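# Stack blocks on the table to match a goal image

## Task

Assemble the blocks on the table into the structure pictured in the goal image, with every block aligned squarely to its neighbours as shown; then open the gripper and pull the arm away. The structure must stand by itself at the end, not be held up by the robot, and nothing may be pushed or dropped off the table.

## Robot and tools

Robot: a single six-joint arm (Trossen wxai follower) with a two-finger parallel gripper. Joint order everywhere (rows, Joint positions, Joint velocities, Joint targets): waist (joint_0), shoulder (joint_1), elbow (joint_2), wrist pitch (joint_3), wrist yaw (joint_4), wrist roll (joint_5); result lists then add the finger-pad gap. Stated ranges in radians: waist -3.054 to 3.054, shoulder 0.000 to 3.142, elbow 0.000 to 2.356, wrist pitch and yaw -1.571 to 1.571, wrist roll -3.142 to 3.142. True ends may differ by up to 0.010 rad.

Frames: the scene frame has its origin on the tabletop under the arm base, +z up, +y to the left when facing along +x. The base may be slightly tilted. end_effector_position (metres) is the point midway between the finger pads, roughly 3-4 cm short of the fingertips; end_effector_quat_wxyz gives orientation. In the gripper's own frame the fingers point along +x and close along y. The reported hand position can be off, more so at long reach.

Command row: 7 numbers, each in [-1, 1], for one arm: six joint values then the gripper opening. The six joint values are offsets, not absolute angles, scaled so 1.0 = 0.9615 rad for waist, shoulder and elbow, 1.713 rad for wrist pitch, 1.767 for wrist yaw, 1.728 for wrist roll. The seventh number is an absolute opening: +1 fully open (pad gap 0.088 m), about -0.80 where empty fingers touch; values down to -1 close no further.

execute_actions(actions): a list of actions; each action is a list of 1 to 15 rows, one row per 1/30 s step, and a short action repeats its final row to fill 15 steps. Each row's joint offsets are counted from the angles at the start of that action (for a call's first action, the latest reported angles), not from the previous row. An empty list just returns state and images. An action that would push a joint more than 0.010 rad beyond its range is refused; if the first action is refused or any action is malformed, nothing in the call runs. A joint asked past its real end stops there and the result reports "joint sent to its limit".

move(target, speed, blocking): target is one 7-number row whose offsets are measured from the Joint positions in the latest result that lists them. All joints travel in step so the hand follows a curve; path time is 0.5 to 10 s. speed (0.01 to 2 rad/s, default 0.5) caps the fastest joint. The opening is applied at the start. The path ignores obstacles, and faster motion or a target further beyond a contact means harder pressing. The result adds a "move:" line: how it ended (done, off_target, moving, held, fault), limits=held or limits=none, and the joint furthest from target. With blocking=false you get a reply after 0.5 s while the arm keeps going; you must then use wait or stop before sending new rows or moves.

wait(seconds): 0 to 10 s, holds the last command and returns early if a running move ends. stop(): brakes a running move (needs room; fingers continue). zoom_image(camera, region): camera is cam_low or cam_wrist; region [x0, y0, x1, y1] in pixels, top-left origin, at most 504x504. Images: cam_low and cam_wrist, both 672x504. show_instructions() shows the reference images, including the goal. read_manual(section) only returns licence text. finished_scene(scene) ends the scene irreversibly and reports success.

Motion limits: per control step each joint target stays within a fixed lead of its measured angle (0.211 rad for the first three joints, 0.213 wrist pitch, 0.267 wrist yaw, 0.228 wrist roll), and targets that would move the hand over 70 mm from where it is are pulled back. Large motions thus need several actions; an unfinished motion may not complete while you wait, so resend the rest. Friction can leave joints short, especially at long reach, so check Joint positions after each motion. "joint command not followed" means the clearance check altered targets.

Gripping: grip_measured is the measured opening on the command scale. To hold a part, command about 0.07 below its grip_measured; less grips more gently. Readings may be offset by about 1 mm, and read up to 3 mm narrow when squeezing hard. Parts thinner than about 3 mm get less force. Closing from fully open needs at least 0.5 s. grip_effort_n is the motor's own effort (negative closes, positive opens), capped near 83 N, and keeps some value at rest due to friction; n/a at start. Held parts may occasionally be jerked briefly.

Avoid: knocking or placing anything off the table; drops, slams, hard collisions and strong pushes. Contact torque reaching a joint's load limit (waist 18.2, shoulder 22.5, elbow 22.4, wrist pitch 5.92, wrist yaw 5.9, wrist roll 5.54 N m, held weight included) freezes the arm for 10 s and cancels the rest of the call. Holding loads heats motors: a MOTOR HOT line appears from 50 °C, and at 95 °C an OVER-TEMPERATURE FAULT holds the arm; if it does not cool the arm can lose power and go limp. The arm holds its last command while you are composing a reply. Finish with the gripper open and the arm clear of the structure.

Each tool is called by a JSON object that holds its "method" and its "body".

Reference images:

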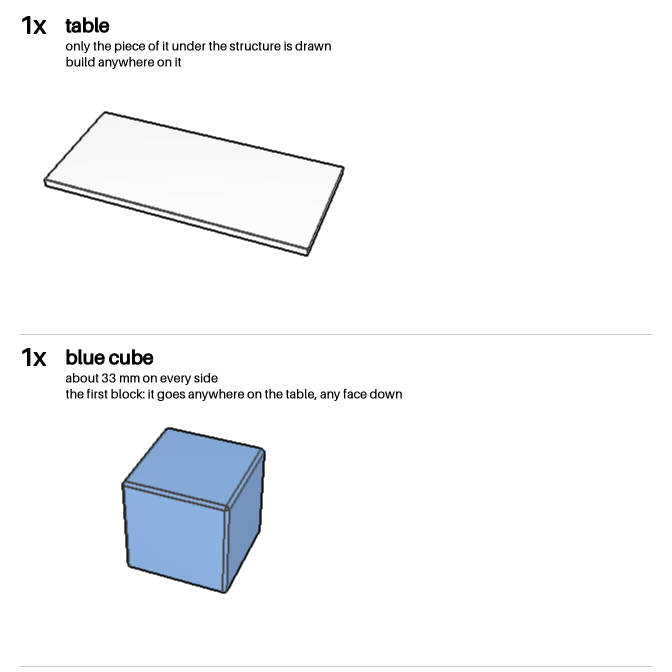

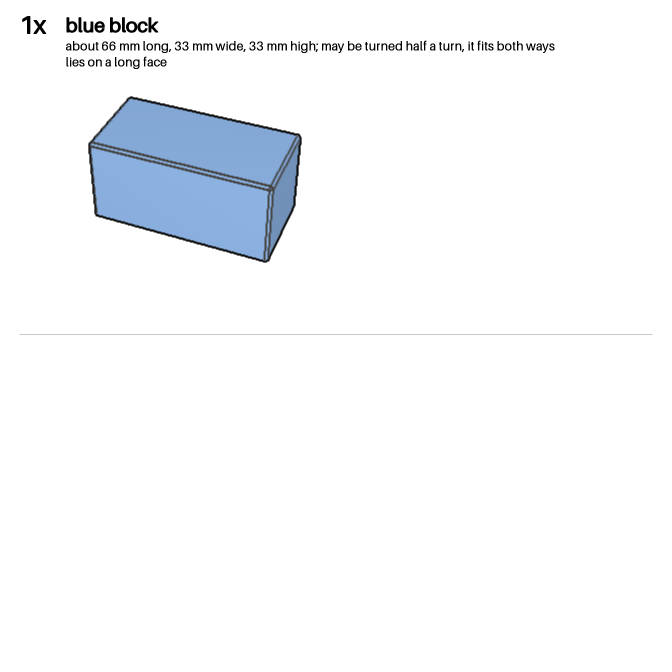

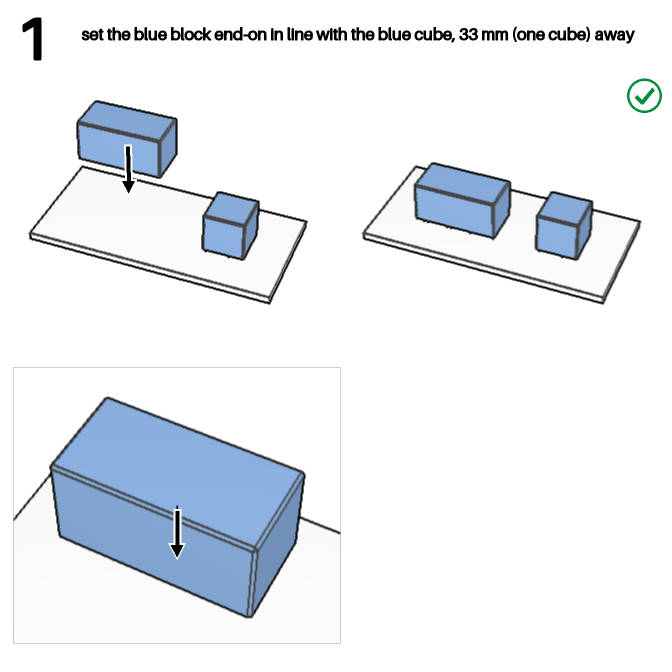

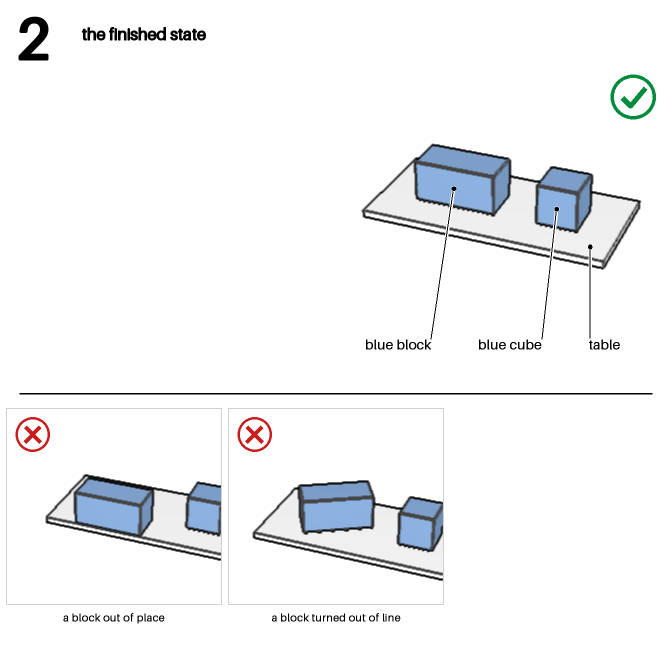

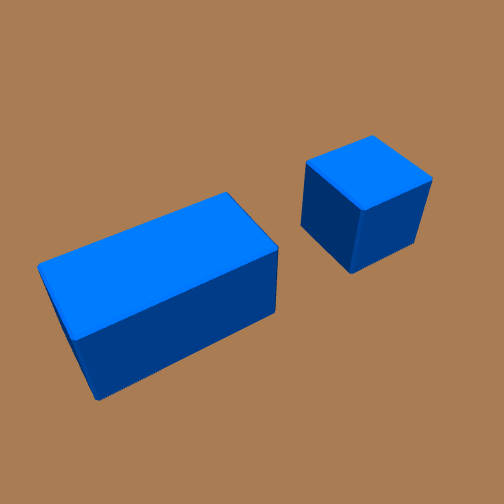

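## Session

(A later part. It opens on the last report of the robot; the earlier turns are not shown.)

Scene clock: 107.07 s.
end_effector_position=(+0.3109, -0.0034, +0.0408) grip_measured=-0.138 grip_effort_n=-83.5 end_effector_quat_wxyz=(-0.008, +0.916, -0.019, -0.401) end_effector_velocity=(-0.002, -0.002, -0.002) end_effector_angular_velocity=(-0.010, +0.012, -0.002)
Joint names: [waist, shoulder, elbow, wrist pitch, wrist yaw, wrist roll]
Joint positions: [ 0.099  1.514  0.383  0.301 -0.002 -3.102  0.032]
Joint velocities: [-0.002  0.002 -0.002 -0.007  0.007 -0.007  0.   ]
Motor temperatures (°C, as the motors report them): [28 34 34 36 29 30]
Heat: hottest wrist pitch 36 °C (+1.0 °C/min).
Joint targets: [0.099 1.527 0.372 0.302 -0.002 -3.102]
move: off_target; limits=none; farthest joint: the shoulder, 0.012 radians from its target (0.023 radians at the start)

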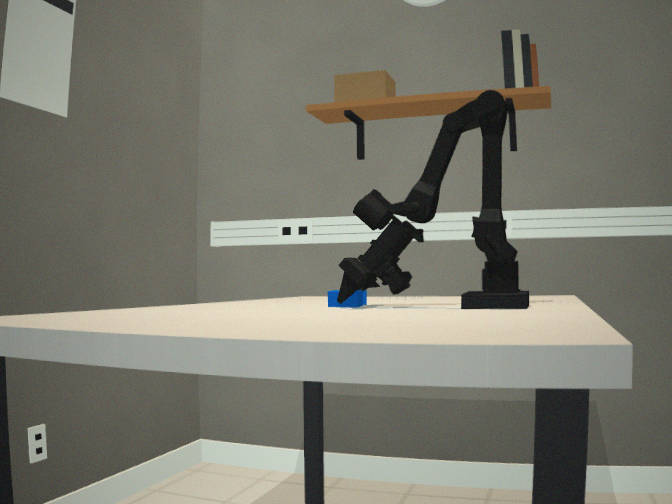

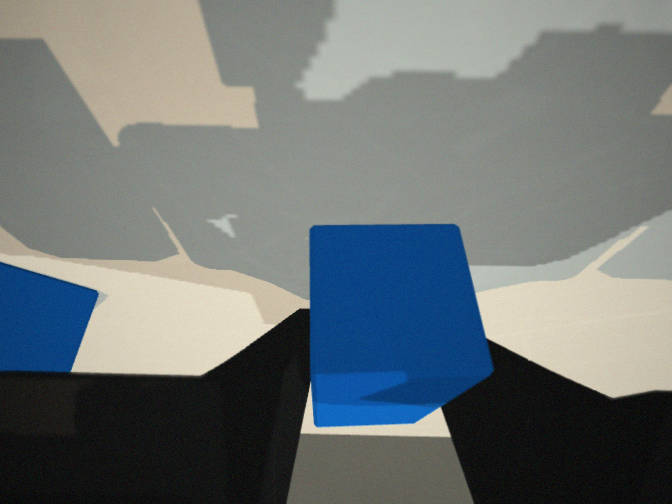

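{"method": "execute_actions", "body": {"actions": [[[0,0,0,0,0,0,0.3]]]}}

{"method": "move", "body": {"target": [0,-0.216,0.175,-0.233,0,0.02,0.3], "speed": 0.6}}

{"method": "move", "body": {"target": [-0.175,0.31,0.5,-0.29,-0.01,1,0.8], "speed": 1.7}}

{"method": "move", "body": {"target": [-0.177,0.38,0.5,-0.29,-0.012,1,0.8], "speed": 1.7}}

Scene clock: 115.93 s.
end_effector_position=(+0.3110, -0.0034, +0.0408) grip_measured=+0.294 grip_effort_n=14.2 end_effector_quat_wxyz=(-0.008, +0.916, -0.019, -0.401) end_effector_velocity=(-0.004, +0.002, -0.003) end_effector_angular_velocity=(+0.001, +0.022, +0.012)
Joint names: [waist, shoulder, elbow, wrist pitch, wrist yaw, wrist roll]
Joint positions: [ 0.099  1.514  0.383  0.302 -0.002 -3.102  0.053]
Joint velocities: [ 0.002 -0.002 -0.002 -0.022 -0.007 -0.007  0.002]
Motor temperatures (°C, as the motors report them): [28 34 34 36 29 30]
Heat: hottest wrist pitch 36 °C (+1.0 °C/min).
Joint targets: [0.099 1.514 0.383 0.302 -0.002 -3.102]

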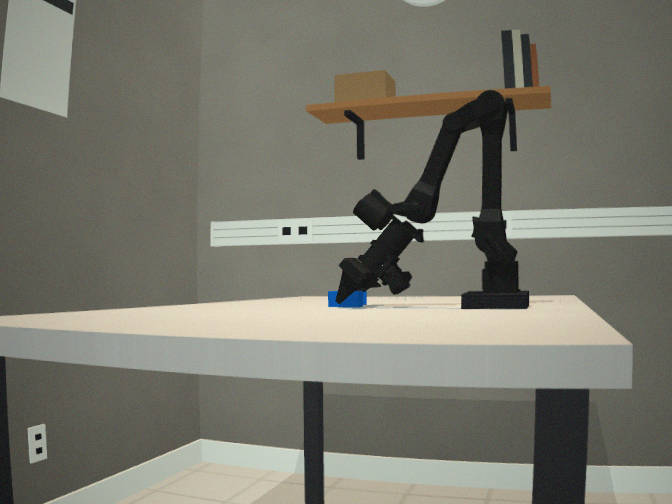

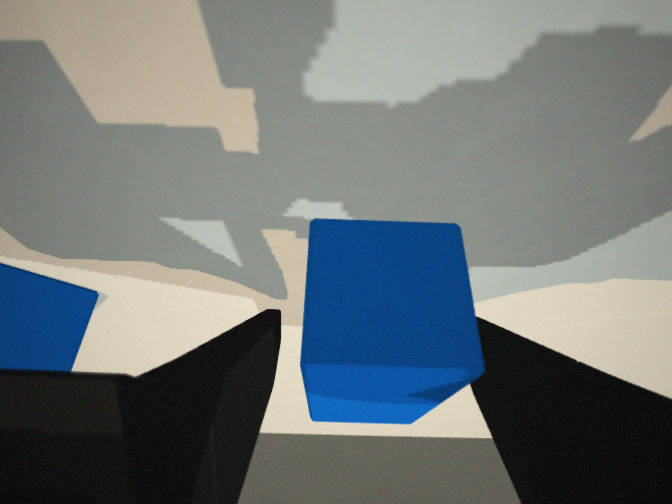

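Scene clock: 117.17 s.
end_effector_position=(+0.3109, -0.0019, +0.0943) grip_measured=+0.297 grip_effort_n=14.2 end_effector_quat_wxyz=(-0.021, +0.907, -0.025, -0.420) end_effector_velocity=(-0.002, +0.000, -0.001) end_effector_angular_velocity=(+0.010, +0.007, -0.003)
Joint names: [waist, shoulder, elbow, wrist pitch, wrist yaw, wrist roll]
Joint positions: [ 0.099  1.316  0.541 -0.095 -0.002 -3.074  0.054]
Joint velocities: [-0.002 -0.002 -0.002 -0.007 -0.007  0.007 -0.   ]
Motor temperatures (°C, as the motors report them): [28 34 34 36 29 30]
Heat: hottest wrist pitch 36 °C (+1.0 °C/min).
Joint targets: [0.099 1.306 0.551 -0.097 -0.002 -3.068]
move: off_target; limits=none; farthest joint: the elbow, 0.011 radians from its target (0.168 radians at the start)

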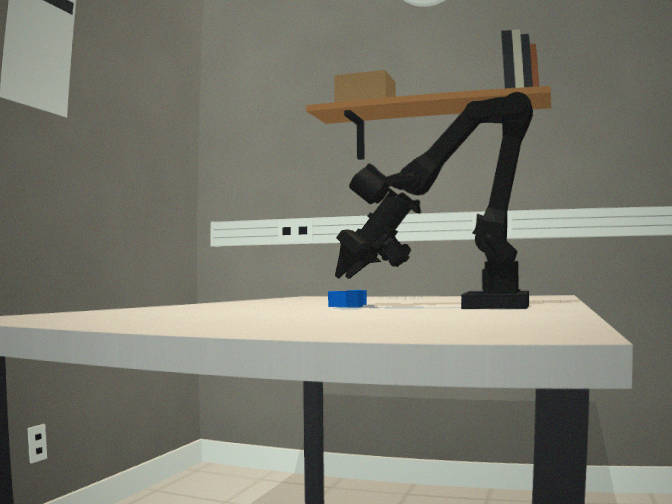

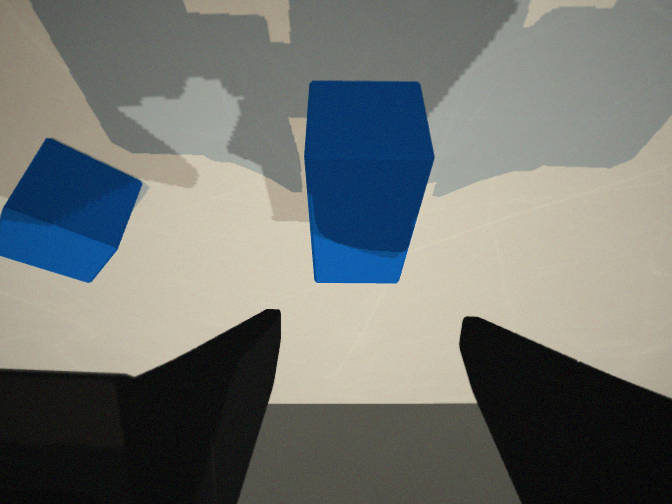

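Scene clock: 119.03 s.
end_effector_position=(+0.3428, -0.0572, +0.1118) grip_measured=+0.797 grip_effort_n=13.7 end_effector_quat_wxyz=(+0.674, -0.487, +0.477, +0.286) end_effector_velocity=(-0.005, +0.001, -0.002) end_effector_angular_velocity=(+0.008, +0.021, +0.007)
Joint names: [waist, shoulder, elbow, wrist pitch, wrist yaw, wrist roll]
Joint positions: [-0.067  1.6    1.011 -0.589 -0.016 -1.354  0.078]
Joint velocities: [-0.002 -0.002 -0.002 -0.022 -0.007 -0.007 -0.   ]
Motor temperatures (°C, as the motors report them): [28 34 34 36 29 30]
Heat: hottest wrist pitch 36 °C (+1.0 °C/min).
Joint targets: [-0.069 1.614 1.021 -0.592 -0.019 -1.347]
move: off_target; limits=none; farthest joint: the shoulder, 0.014 radians from its target (0.298 radians at the start)

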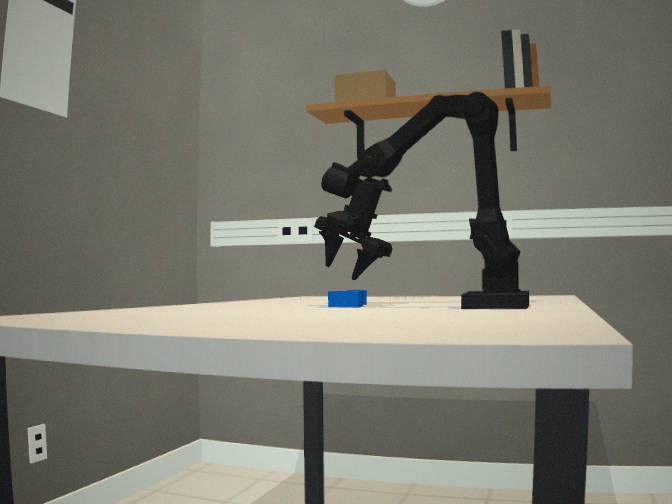

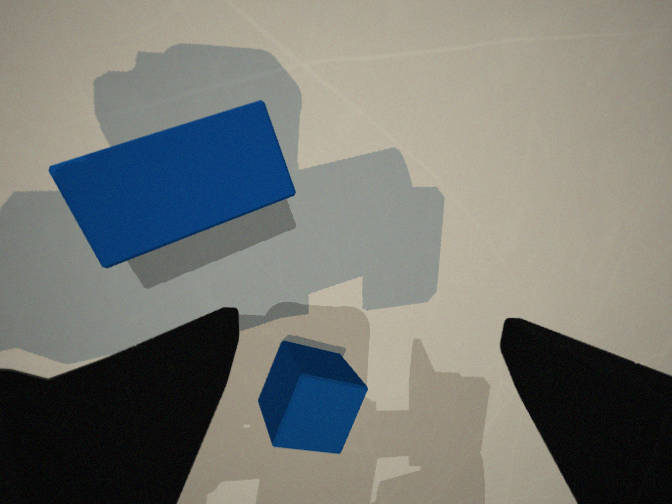

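Scene clock: 120.90 s.
end_effector_position=(+0.3470, -0.1179, +0.1082) grip_measured=+0.797 grip_effort_n=13.3 end_effector_quat_wxyz=(+0.674, +0.250, +0.651, -0.244) end_effector_velocity=(-0.001, +0.001, +0.001) end_effector_angular_velocity=(+0.008, -0.000, -0.010)
Joint names: [waist, shoulder, elbow, wrist pitch, wrist yaw, wrist roll]
Joint positions: [-0.235  1.948  1.481 -1.084 -0.034  0.368  0.078]
Joint velocities: [-0.002 -0.002  0.002 -0.007 -0.007  0.007 -0.001]
Motor temperatures (°C, as the motors report them): [28 34 35 36 29 30]
Heat: hottest wrist pitch 36 °C (+1.0 °C/min).
Joint targets: [-0.237 1.965 1.491 -1.086 -0.038 0.375]
move: off_target; limits=none; farthest joint: the shoulder, 0.017 radians from its target (0.365 radians at the start)

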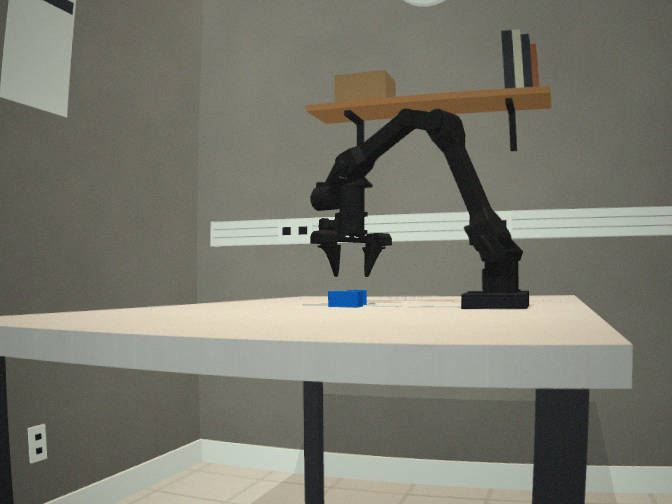

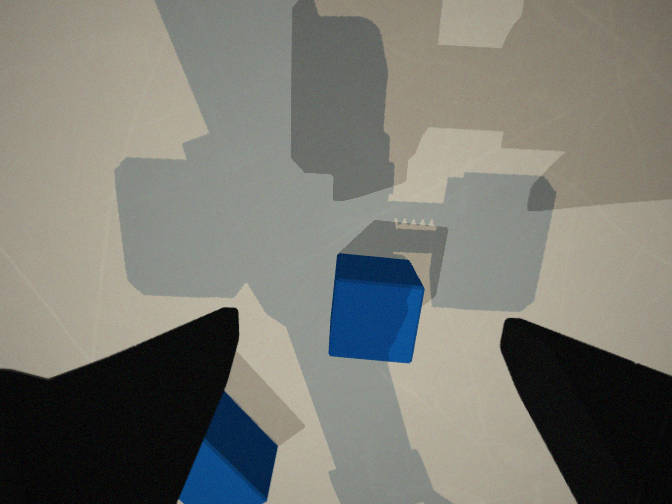

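{"method": "move", "body": {"target": [0.008,0.048,-0.218,0.119,0,0.038,0.6], "speed": 0.3}}

{"method": "zoom_image", "body": {"camera": "cam_low", "region": [300,250,410,320]}}

Scene clock: 133.07 s.
end_effector_position=(+0.3307, -0.1116, +0.0500) grip_measured=+0.603 grip_effort_n=-17.0 end_effector_quat_wxyz=(+0.656, +0.268, +0.655, -0.262) end_effector_velocity=(-0.001, -0.001, +0.001) end_effector_angular_velocity=(+0.004, -0.010, +0.000)
Joint names: [waist, shoulder, elbow, wrist pitch, wrist yaw, wrist roll]
Joint positions: [-0.23   1.98   1.282 -0.882 -0.034  0.426  0.069]
Joint velocities: [-0.007 -0.007 -0.007  0.007 -0.007 -0.007 -0.   ]
Motor temperatures (°C, as the motors report them): [28 36 36 35 29 30]
Heat: hottest shoulder 36 °C (+2.0 °C/min).
Joint targets: [-0.227 1.994 1.271 -0.880 -0.034 0.433]
move: off_target; limits=none; farthest joint: the shoulder, 0.014 radians from its target (0.046 radians at the start)

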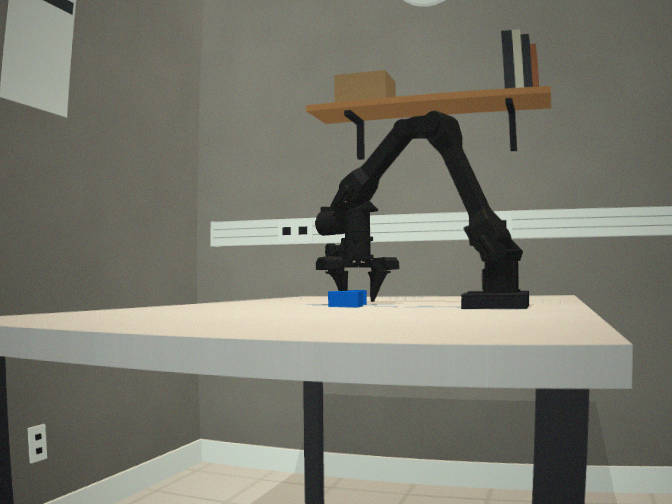

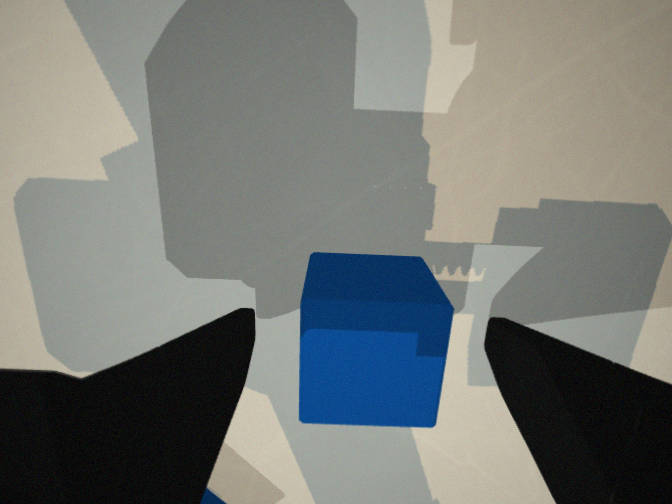

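Region (300, 250, 410, 320) of cam_low's 672x504 image, scaled by 4.582, with more detail than that image has; it fills the top 321 rows of this view, and the rest is white.

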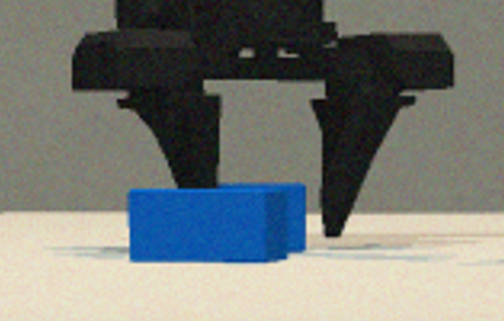

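{"method": "execute_actions", "body": {"actions": [[[0,0,0,0,0,0,0.4],[0,0,0,0,0,0,0.3],[0,0,0,0,0,0,0.2],[0,0,0,0,0,0,0.1],[0,0,0,0,0,0,0.05],[0,0,0,0,0,0,0],[0,0,0,0,0,0,-0.03],[0,0,0,0,0,0,-0.06],[0,0,0,0,0,0,-0.09],[0,0,0,0,0,0,-0.12],[0,0,0,0,0,0,-0.15],[0,0,0,0,0,0,-0.18],[0,0,0,0,0,0,-0.21],[0,0,0,0,0,0,-0.25]],[[0,0,0,0,0,0,-0.25]]]}}

{"method": "move", "body": {"target": [0,-0.15,0.16,-0.16,0,0,-0.25], "speed": 0.5}}

{"method": "move", "body": {"target": [0.325,-0.325,-0.58,0.146,0,-0.24,-0.25], "speed": 0.6}}

Scene clock: 143.67 s.
end_effector_position=(+0.3307, -0.1116, +0.0500) grip_measured=-0.149 grip_effort_n=-83.5 end_effector_quat_wxyz=(+0.656, +0.268, +0.655, -0.262) end_effector_velocity=(+0.002, -0.001, +0.001) end_effector_angular_velocity=(-0.011, -0.009, +0.010)
Joint names: [waist, shoulder, elbow, wrist pitch, wrist yaw, wrist roll]
Joint positions: [-0.23   1.98   1.282 -0.882 -0.034  0.426  0.032]
Joint velocities: [ 0.002 -0.002  0.002  0.007  0.007 -0.007 -0.   ]
Motor temperatures (°C, as the motors report them): [28 37 35 34 29 30]
Heat: hottest shoulder 37 °C (+2.0 °C/min).
Joint targets: [-0.230 1.980 1.282 -0.882 -0.034 0.426]

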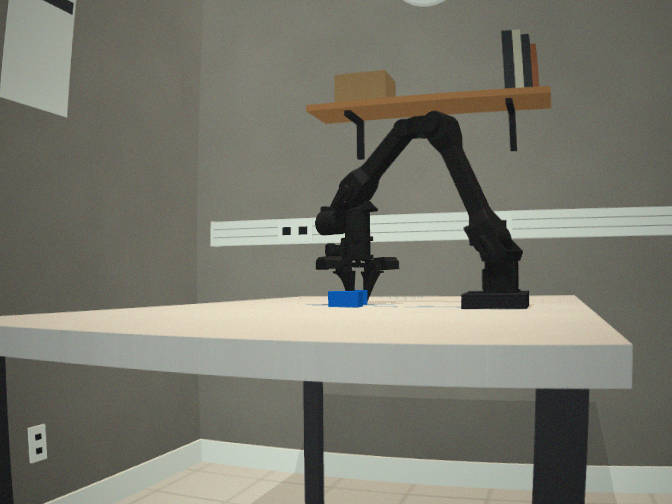

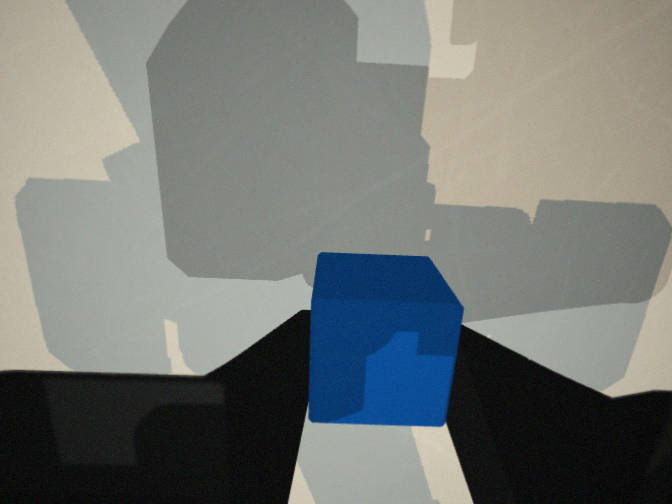

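Scene clock: 144.77 s.
end_effector_position=(+0.3210, -0.1060, +0.1278) grip_measured=-0.149 grip_effort_n=-83.5 end_effector_quat_wxyz=(+0.658, +0.268, +0.653, -0.262) end_effector_velocity=(-0.006, +0.002, -0.001) end_effector_angular_velocity=(+0.016, +0.023, +0.004)
Joint names: [waist, shoulder, elbow, wrist pitch, wrist yaw, wrist roll]
Joint positions: [-0.23   1.847  1.426 -1.154 -0.034  0.426  0.032]
Joint velocities: [-0.002 -0.002 -0.007 -0.022 -0.007 -0.007 -0.   ]
Motor temperatures (°C, as the motors report them): [28 37 35 34 29 30]
Heat: hottest shoulder 37 °C (+2.0 °C/min).
Joint targets: [-0.230 1.835 1.436 -1.156 -0.034 0.426]
move: off_target; limits=none; farthest joint: the shoulder, 0.011 radians from its target (0.144 radians at the start)

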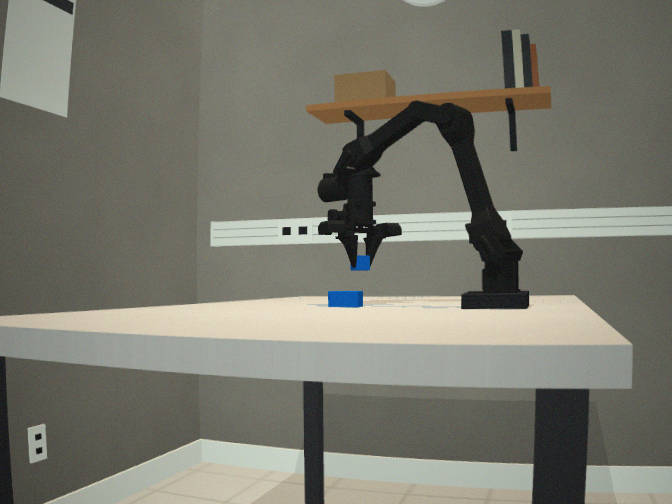

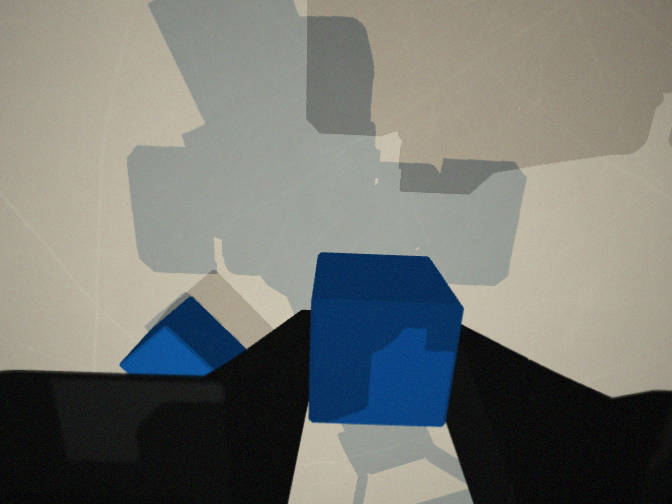

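Scene clock: 146.27 s.
end_effector_position=(+0.2425, -0.0012, +0.0753) grip_measured=-0.149 grip_effort_n=-83.5 end_effector_quat_wxyz=(+0.707, +0.020, +0.706, -0.016) end_effector_velocity=(-0.004, +0.002, -0.001) end_effector_angular_velocity=(+0.008, +0.012, -0.005)
Joint names: [waist, shoulder, elbow, wrist pitch, wrist yaw, wrist roll]
Joint positions: [ 0.081  1.546  0.879 -0.906 -0.034  0.019  0.032]
Joint velocities: [ 0.002 -0.002 -0.007 -0.007 -0.007  0.007  0.   ]
Motor temperatures (°C, as the motors report them): [28 37 35 34 29 30]
Heat: hottest shoulder 37 °C (+2.0 °C/min).
Joint targets: [0.083 1.534 0.868 -0.904 -0.034 0.012]
move: off_target; limits=none; farthest joint: the shoulder, 0.012 radians from its target (0.312 radians at the start)

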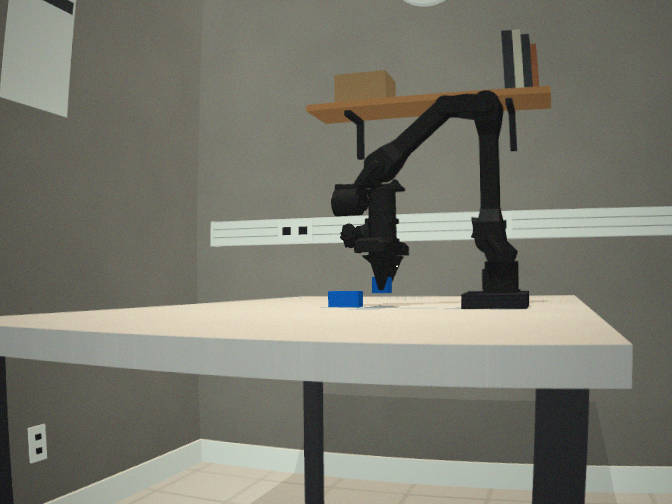

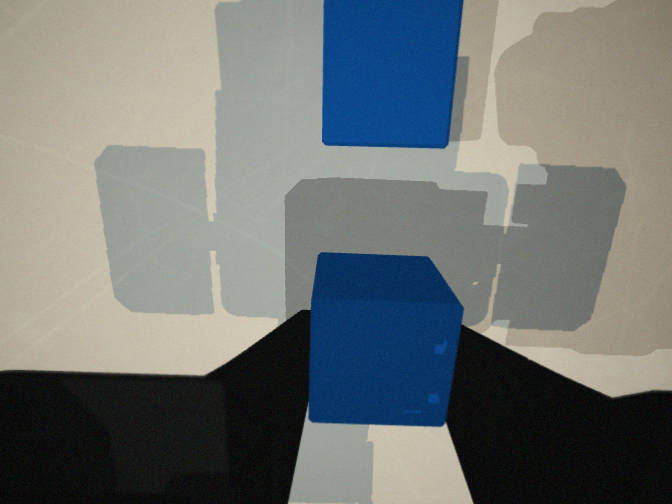

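{"method": "move", "body": {"target": [-0.008,0.052,-0.065,0.056,0,0,-0.25], "speed": 0.15}}

{"method": "zoom_image", "body": {"camera": "cam_low", "region": [320,270,400,320]}}

Scene clock: 155.17 s.
end_effector_position=(+0.2427, -0.0031, +0.0550) grip_measured=-0.149 grip_effort_n=-83.5 end_effector_quat_wxyz=(+0.708, +0.022, +0.706, -0.018) end_effector_velocity=(-0.002, -0.002, +0.000) end_effector_angular_velocity=(-0.007, +0.007, +0.005)
Joint names: [waist, shoulder, elbow, wrist pitch, wrist yaw, wrist roll]
Joint positions: [ 0.075  1.585  0.826 -0.812 -0.034  0.019  0.032]
Joint velocities: [-0.002 -0.002 -0.002 -0.007  0.007 -0.007 -0.   ]
Motor temperatures (°C, as the motors report them): [28 38 35 33 29 30]
Heat: hottest shoulder 38 °C (+2.0 °C/min).
Joint targets: [0.073 1.596 0.816 -0.810 -0.034 0.019]
move: off_target; limits=none; farthest joint: the shoulder, 0.011 radians from its target (0.050 radians at the start)

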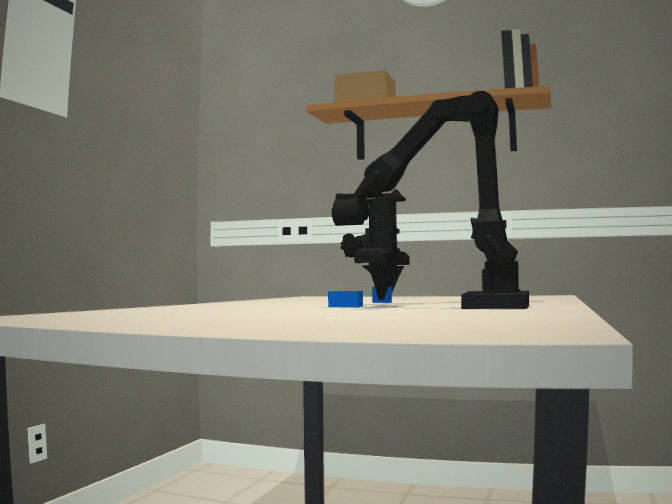

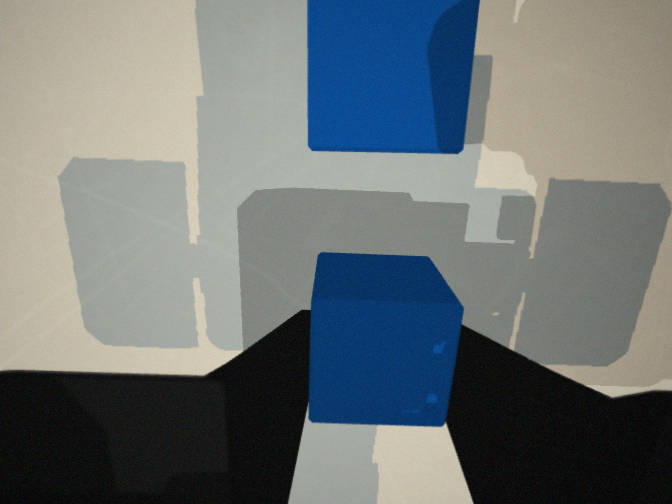

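Region (320, 270, 400, 320) of cam_low's 672x504 image, scaled by 6.300, with more detail than that image has; it fills the top 315 rows of this view, and the rest is white.

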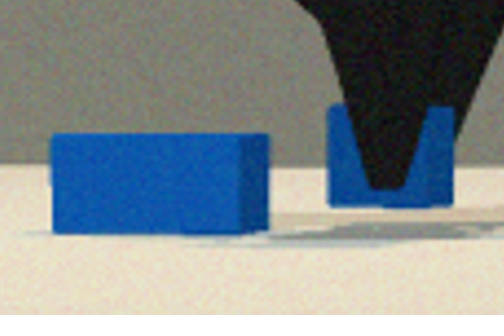

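{"method": "move", "body": {"target": [0.006,0.023,-0.042,0.0255,0,-0.012,-0.25], "speed": 0.06}}

{"method": "zoom_image", "body": {"camera": "cam_low", "region": [320,270,400,320]}}

Scene clock: 162.10 s.
end_effector_position=(+0.2406, -0.0024, +0.0462) grip_measured=-0.149 grip_effort_n=-83.5 end_effector_quat_wxyz=(+0.709, +0.015, +0.705, -0.011) end_effector_velocity=(-0.002, +0.001, +0.000) end_effector_angular_velocity=(+0.008, +0.007, +0.005)
Joint names: [waist, shoulder, elbow, wrist pitch, wrist yaw, wrist roll]
Joint positions: [ 0.079  1.595  0.797 -0.771 -0.034  0.005  0.032]
Joint velocities: [-0.002 -0.002 -0.002 -0.007 -0.007 -0.007  0.   ]
Motor temperatures (°C, as the motors report them): [28 37 35 33 29 30]
Heat: hottest shoulder 37 °C (+1.0 °C/min).
Joint targets: [0.081 1.607 0.786 -0.769 -0.034 -0.002]
move: off_target; limits=none; farthest joint: the shoulder, 0.012 radians from its target (0.023 radians at the start)

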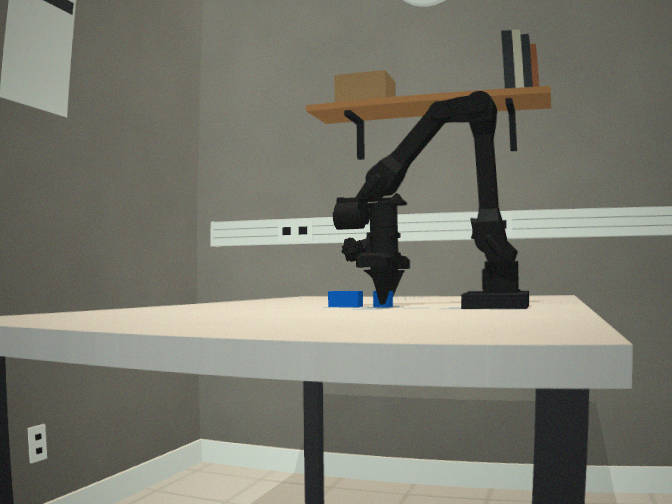

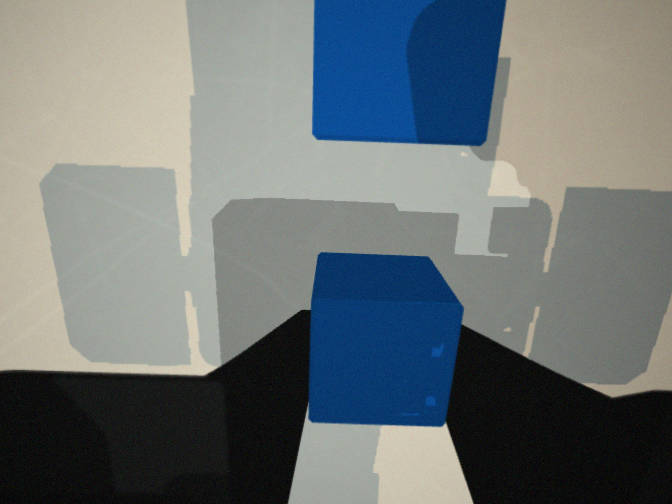

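Region (320, 270, 400, 320) of cam_low's 672x504 image, scaled by 6.300, with more detail than that image has; it fills the top 315 rows of this view, and the rest is white.

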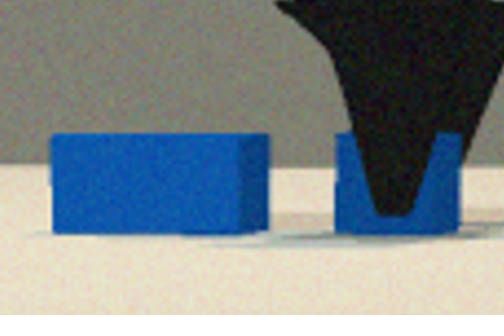

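Aligned. Release and lift.

{"method": "execute_actions", "body": {"actions": [[[0,0,0,0,0,0,-0.18],[0,0,0,0,0,0,-0.14],[0,0,0,0,0,0,-0.1],[0,0,0,0,0,0,-0.05],[0,0,0,0,0,0,0.1],[0,0,0,0,0,0,0.4]]]}}

{"method": "move", "body": {"target": [0,-0.2,0.3,-0.27,0,0,0.6], "speed": 0.7}}

{"method": "zoom_image", "body": {"camera": "cam_wrist", "region": [200,0,520,320]}}

Scene clock: 167.13 s.
end_effector_position=(+0.2406, -0.0024, +0.0462) grip_measured=+0.383 grip_effort_n=13.7 end_effector_quat_wxyz=(+0.709, +0.015, +0.705, -0.011) end_effector_velocity=(-0.003, +0.003, -0.001) end_effector_angular_velocity=(+0.022, +0.011, +0.005)
Joint names: [waist, shoulder, elbow, wrist pitch, wrist yaw, wrist roll]
Joint positions: [ 0.079  1.595  0.797 -0.771 -0.034  0.005  0.058]
Joint velocities: [-0.002  0.002 -0.002 -0.007 -0.022 -0.007  0.007]
Motor temperatures (°C, as the motors report them): [28 37 34 33 29 30]
Heat: hottest shoulder 37 °C (+1.0 °C/min).
Joint targets: [0.079 1.595 0.797 -0.771 -0.034 0.005]

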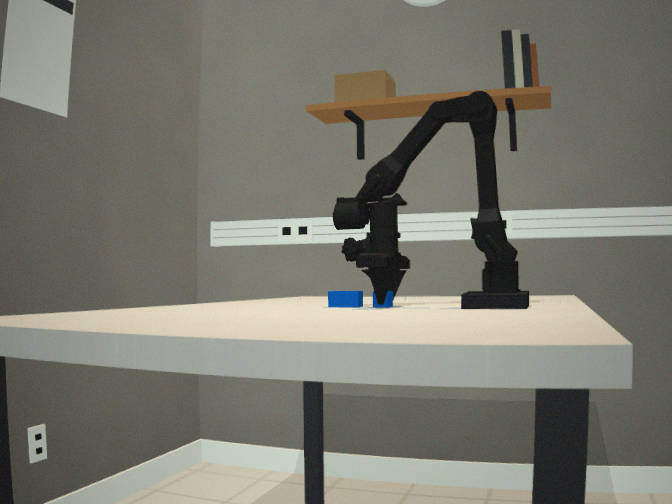

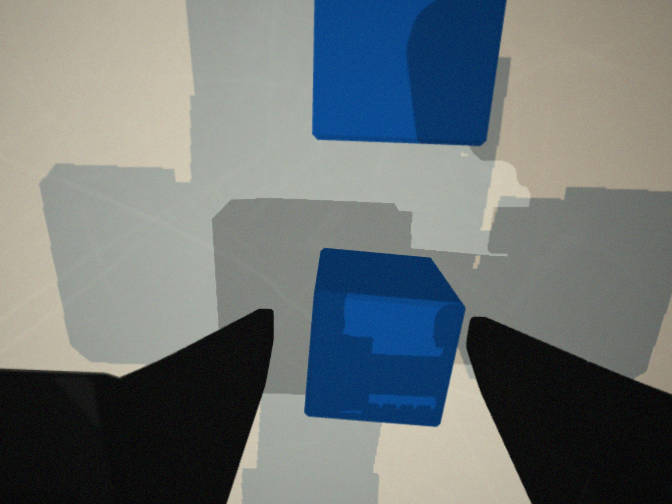

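Scene clock: 168.40 s.
end_effector_position=(+0.2295, +0.0010, +0.1521) grip_measured=+0.597 grip_effort_n=14.2 end_effector_quat_wxyz=(+0.709, +0.015, +0.705, -0.011) end_effector_velocity=(-0.005, +0.001, -0.000) end_effector_angular_velocity=(+0.008, +0.022, -0.010)
Joint names: [waist, shoulder, elbow, wrist pitch, wrist yaw, wrist roll]
Joint positions: [ 0.079  1.411  1.074 -1.231 -0.034  0.005  0.068]
Joint velocities: [-0.002 -0.002 -0.002 -0.022 -0.007  0.007 -0.   ]
Motor temperatures (°C, as the motors report them): [28 37 35 33 29 30]
Heat: hottest shoulder 37 °C (+1.0 °C/min).
Joint targets: [0.079 1.403 1.085 -1.233 -0.034 0.005]
move: off_target; limits=none; farthest joint: the elbow, 0.011 radians from its target (0.289 radians at the start)

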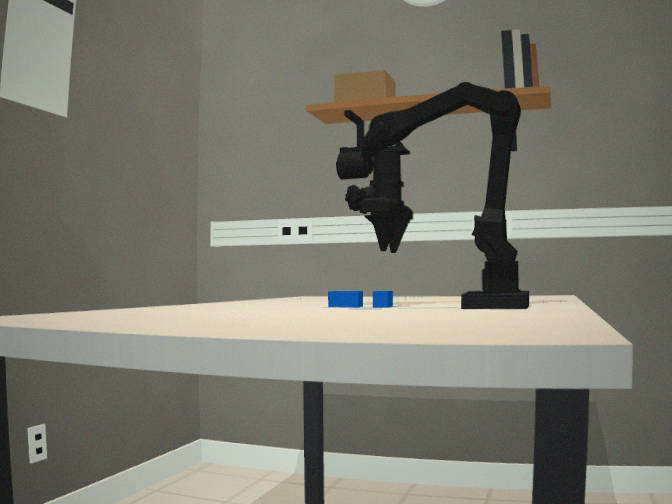

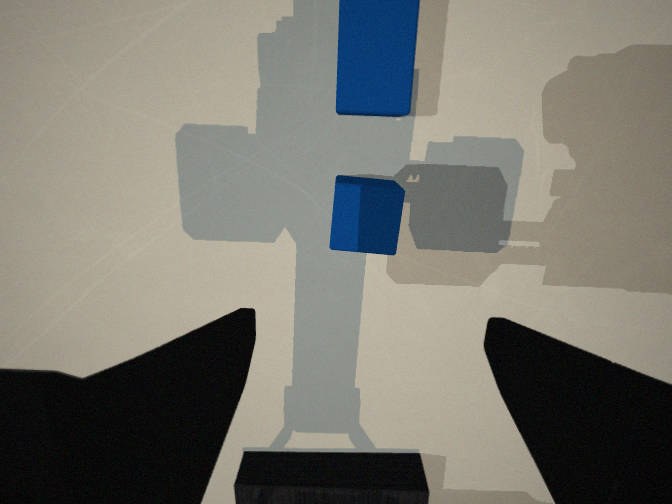

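Region (200, 0, 520, 320) of cam_wrist's 672x504 image, scaled by 1.575, with more detail than that image has.

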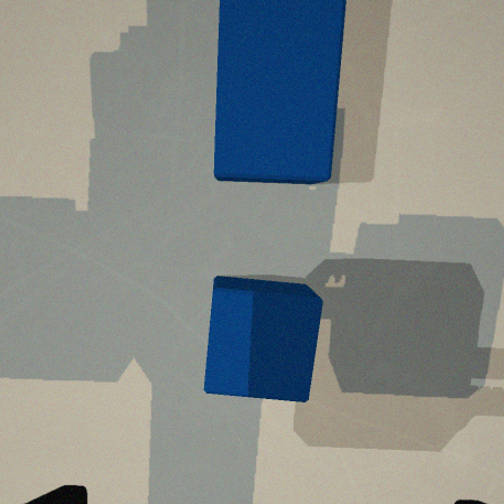

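{"method": "move", "body": {"target": [0,0.202,-0.298,0.27,0,0,0.4], "speed": 0.6}}

{"method": "execute_actions", "body": {"actions": [[[0,0,0,0,0,0,0.2],[0,0,0,0,0,0,0.1],[0,0,0,0,0,0,0.05],[0,0,0,0,0,0,0.02],[0,0,0,0,0,0,0],[0,0,0,0,0,0,-0.02],[0,0,0,0,0,0,-0.04],[0,0,0,0,0,0,-0.06],[0,0,0,0,0,0,-0.08],[0,0,0,0,0,0,-0.1],[0,0,0,0,0,0,-0.12],[0,0,0,0,0,0,-0.13]],[[0,0,0,0,0,0,-0.13],[0,0,0,0,0,0,-0.13],[0,0,0,0,0,0,-0.13],[0,0,0,0,0,0,-0.12],[0,0,0,0,0,0,-0.11],[0,0,0,0,0,0,-0.1],[0,0,0,0,0,0,-0.09],[0,0,0,0,0,0,-0.08],[0,0,0,0,0,0,-0.07],[0,0,0,0,0,0,-0.06],[0,0,0,0,0,0,-0.05],[0,0,0,0,0,0,-0.04],[0,0,0,0,0,0,-0.03],[0,0,0,0,0,0,-0.02],[0,0,0,0,0,0,0]],[[0,0,0,0,0,0,0.3]]]}}

Scene clock: 177.13 s.
end_effector_position=(+0.2414, -0.0024, +0.0469) grip_measured=+0.403 grip_effort_n=-17.0 end_effector_quat_wxyz=(+0.710, +0.015, +0.704, -0.011) end_effector_velocity=(-0.004, +0.002, -0.001) end_effector_angular_velocity=(+0.008, +0.012, +0.009)
Joint names: [waist, shoulder, elbow, wrist pitch, wrist yaw, wrist roll]
Joint positions: [ 0.079  1.593  0.798 -0.77  -0.034  0.005  0.059]
Joint velocities: [ 0.002 -0.002 -0.007 -0.007 -0.007 -0.007 -0.   ]
Motor temperatures (°C, as the motors report them): [28 37 36 32 29 30]
Heat: hottest shoulder 37 °C (+1.0 °C/min).
Joint targets: [0.079 1.605 0.788 -0.768 -0.034 0.005]
move: off_target; limits=none; farthest joint: the shoulder, 0.012 radians from its target (0.194 radians at the start)

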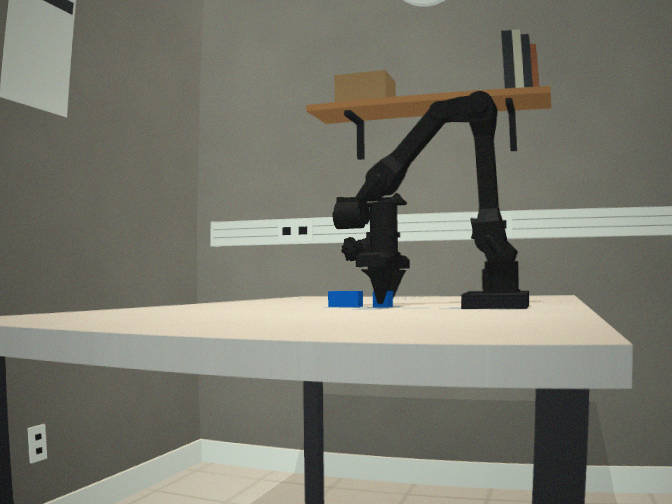

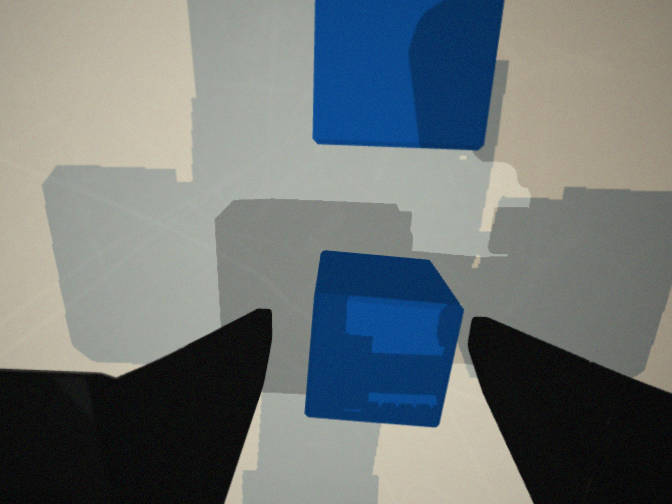

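Scene clock: 178.63 s.
end_effector_position=(+0.2414, -0.0024, +0.0469) grip_measured=+0.295 grip_effort_n=14.2 end_effector_quat_wxyz=(+0.710, +0.015, +0.704, -0.011) end_effector_velocity=(+0.001, +0.003, -0.001) end_effector_angular_velocity=(+0.022, -0.003, +0.005)
Joint names: [waist, shoulder, elbow, wrist pitch, wrist yaw, wrist roll]
Joint positions: [ 0.079  1.593  0.798 -0.77  -0.034  0.005  0.053]
Joint velocities: [-0.002  0.002 -0.002  0.007 -0.022 -0.007  0.001]
Motor temperatures (°C, as the motors report them): [28 37 36 32 29 30]
Heat: hottest shoulder 37 °C (+1.0 °C/min).
Joint targets: [0.079 1.593 0.798 -0.770 -0.034 0.005]

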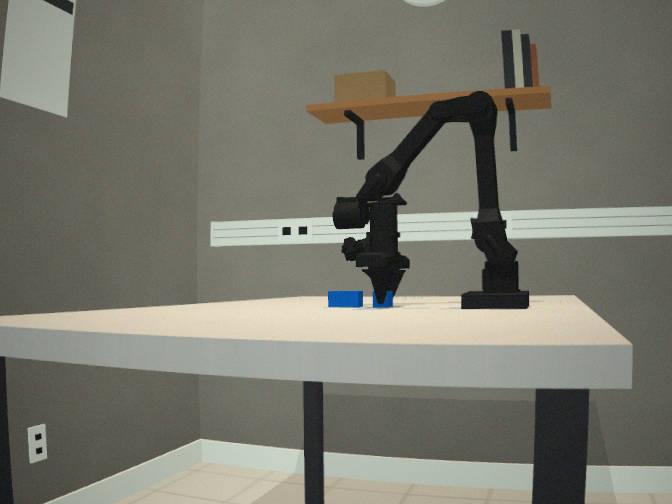

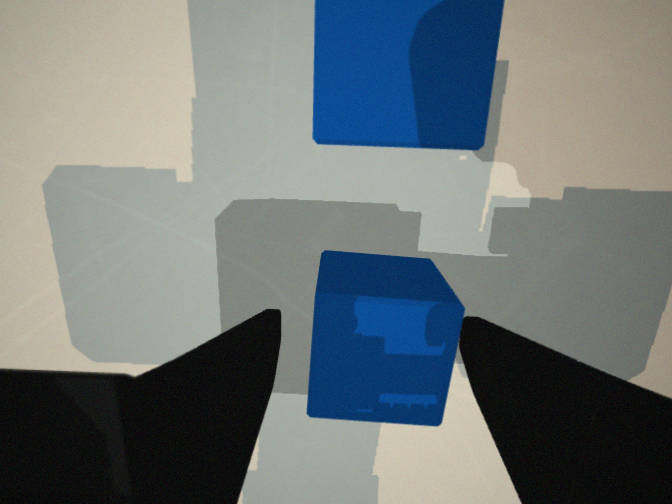

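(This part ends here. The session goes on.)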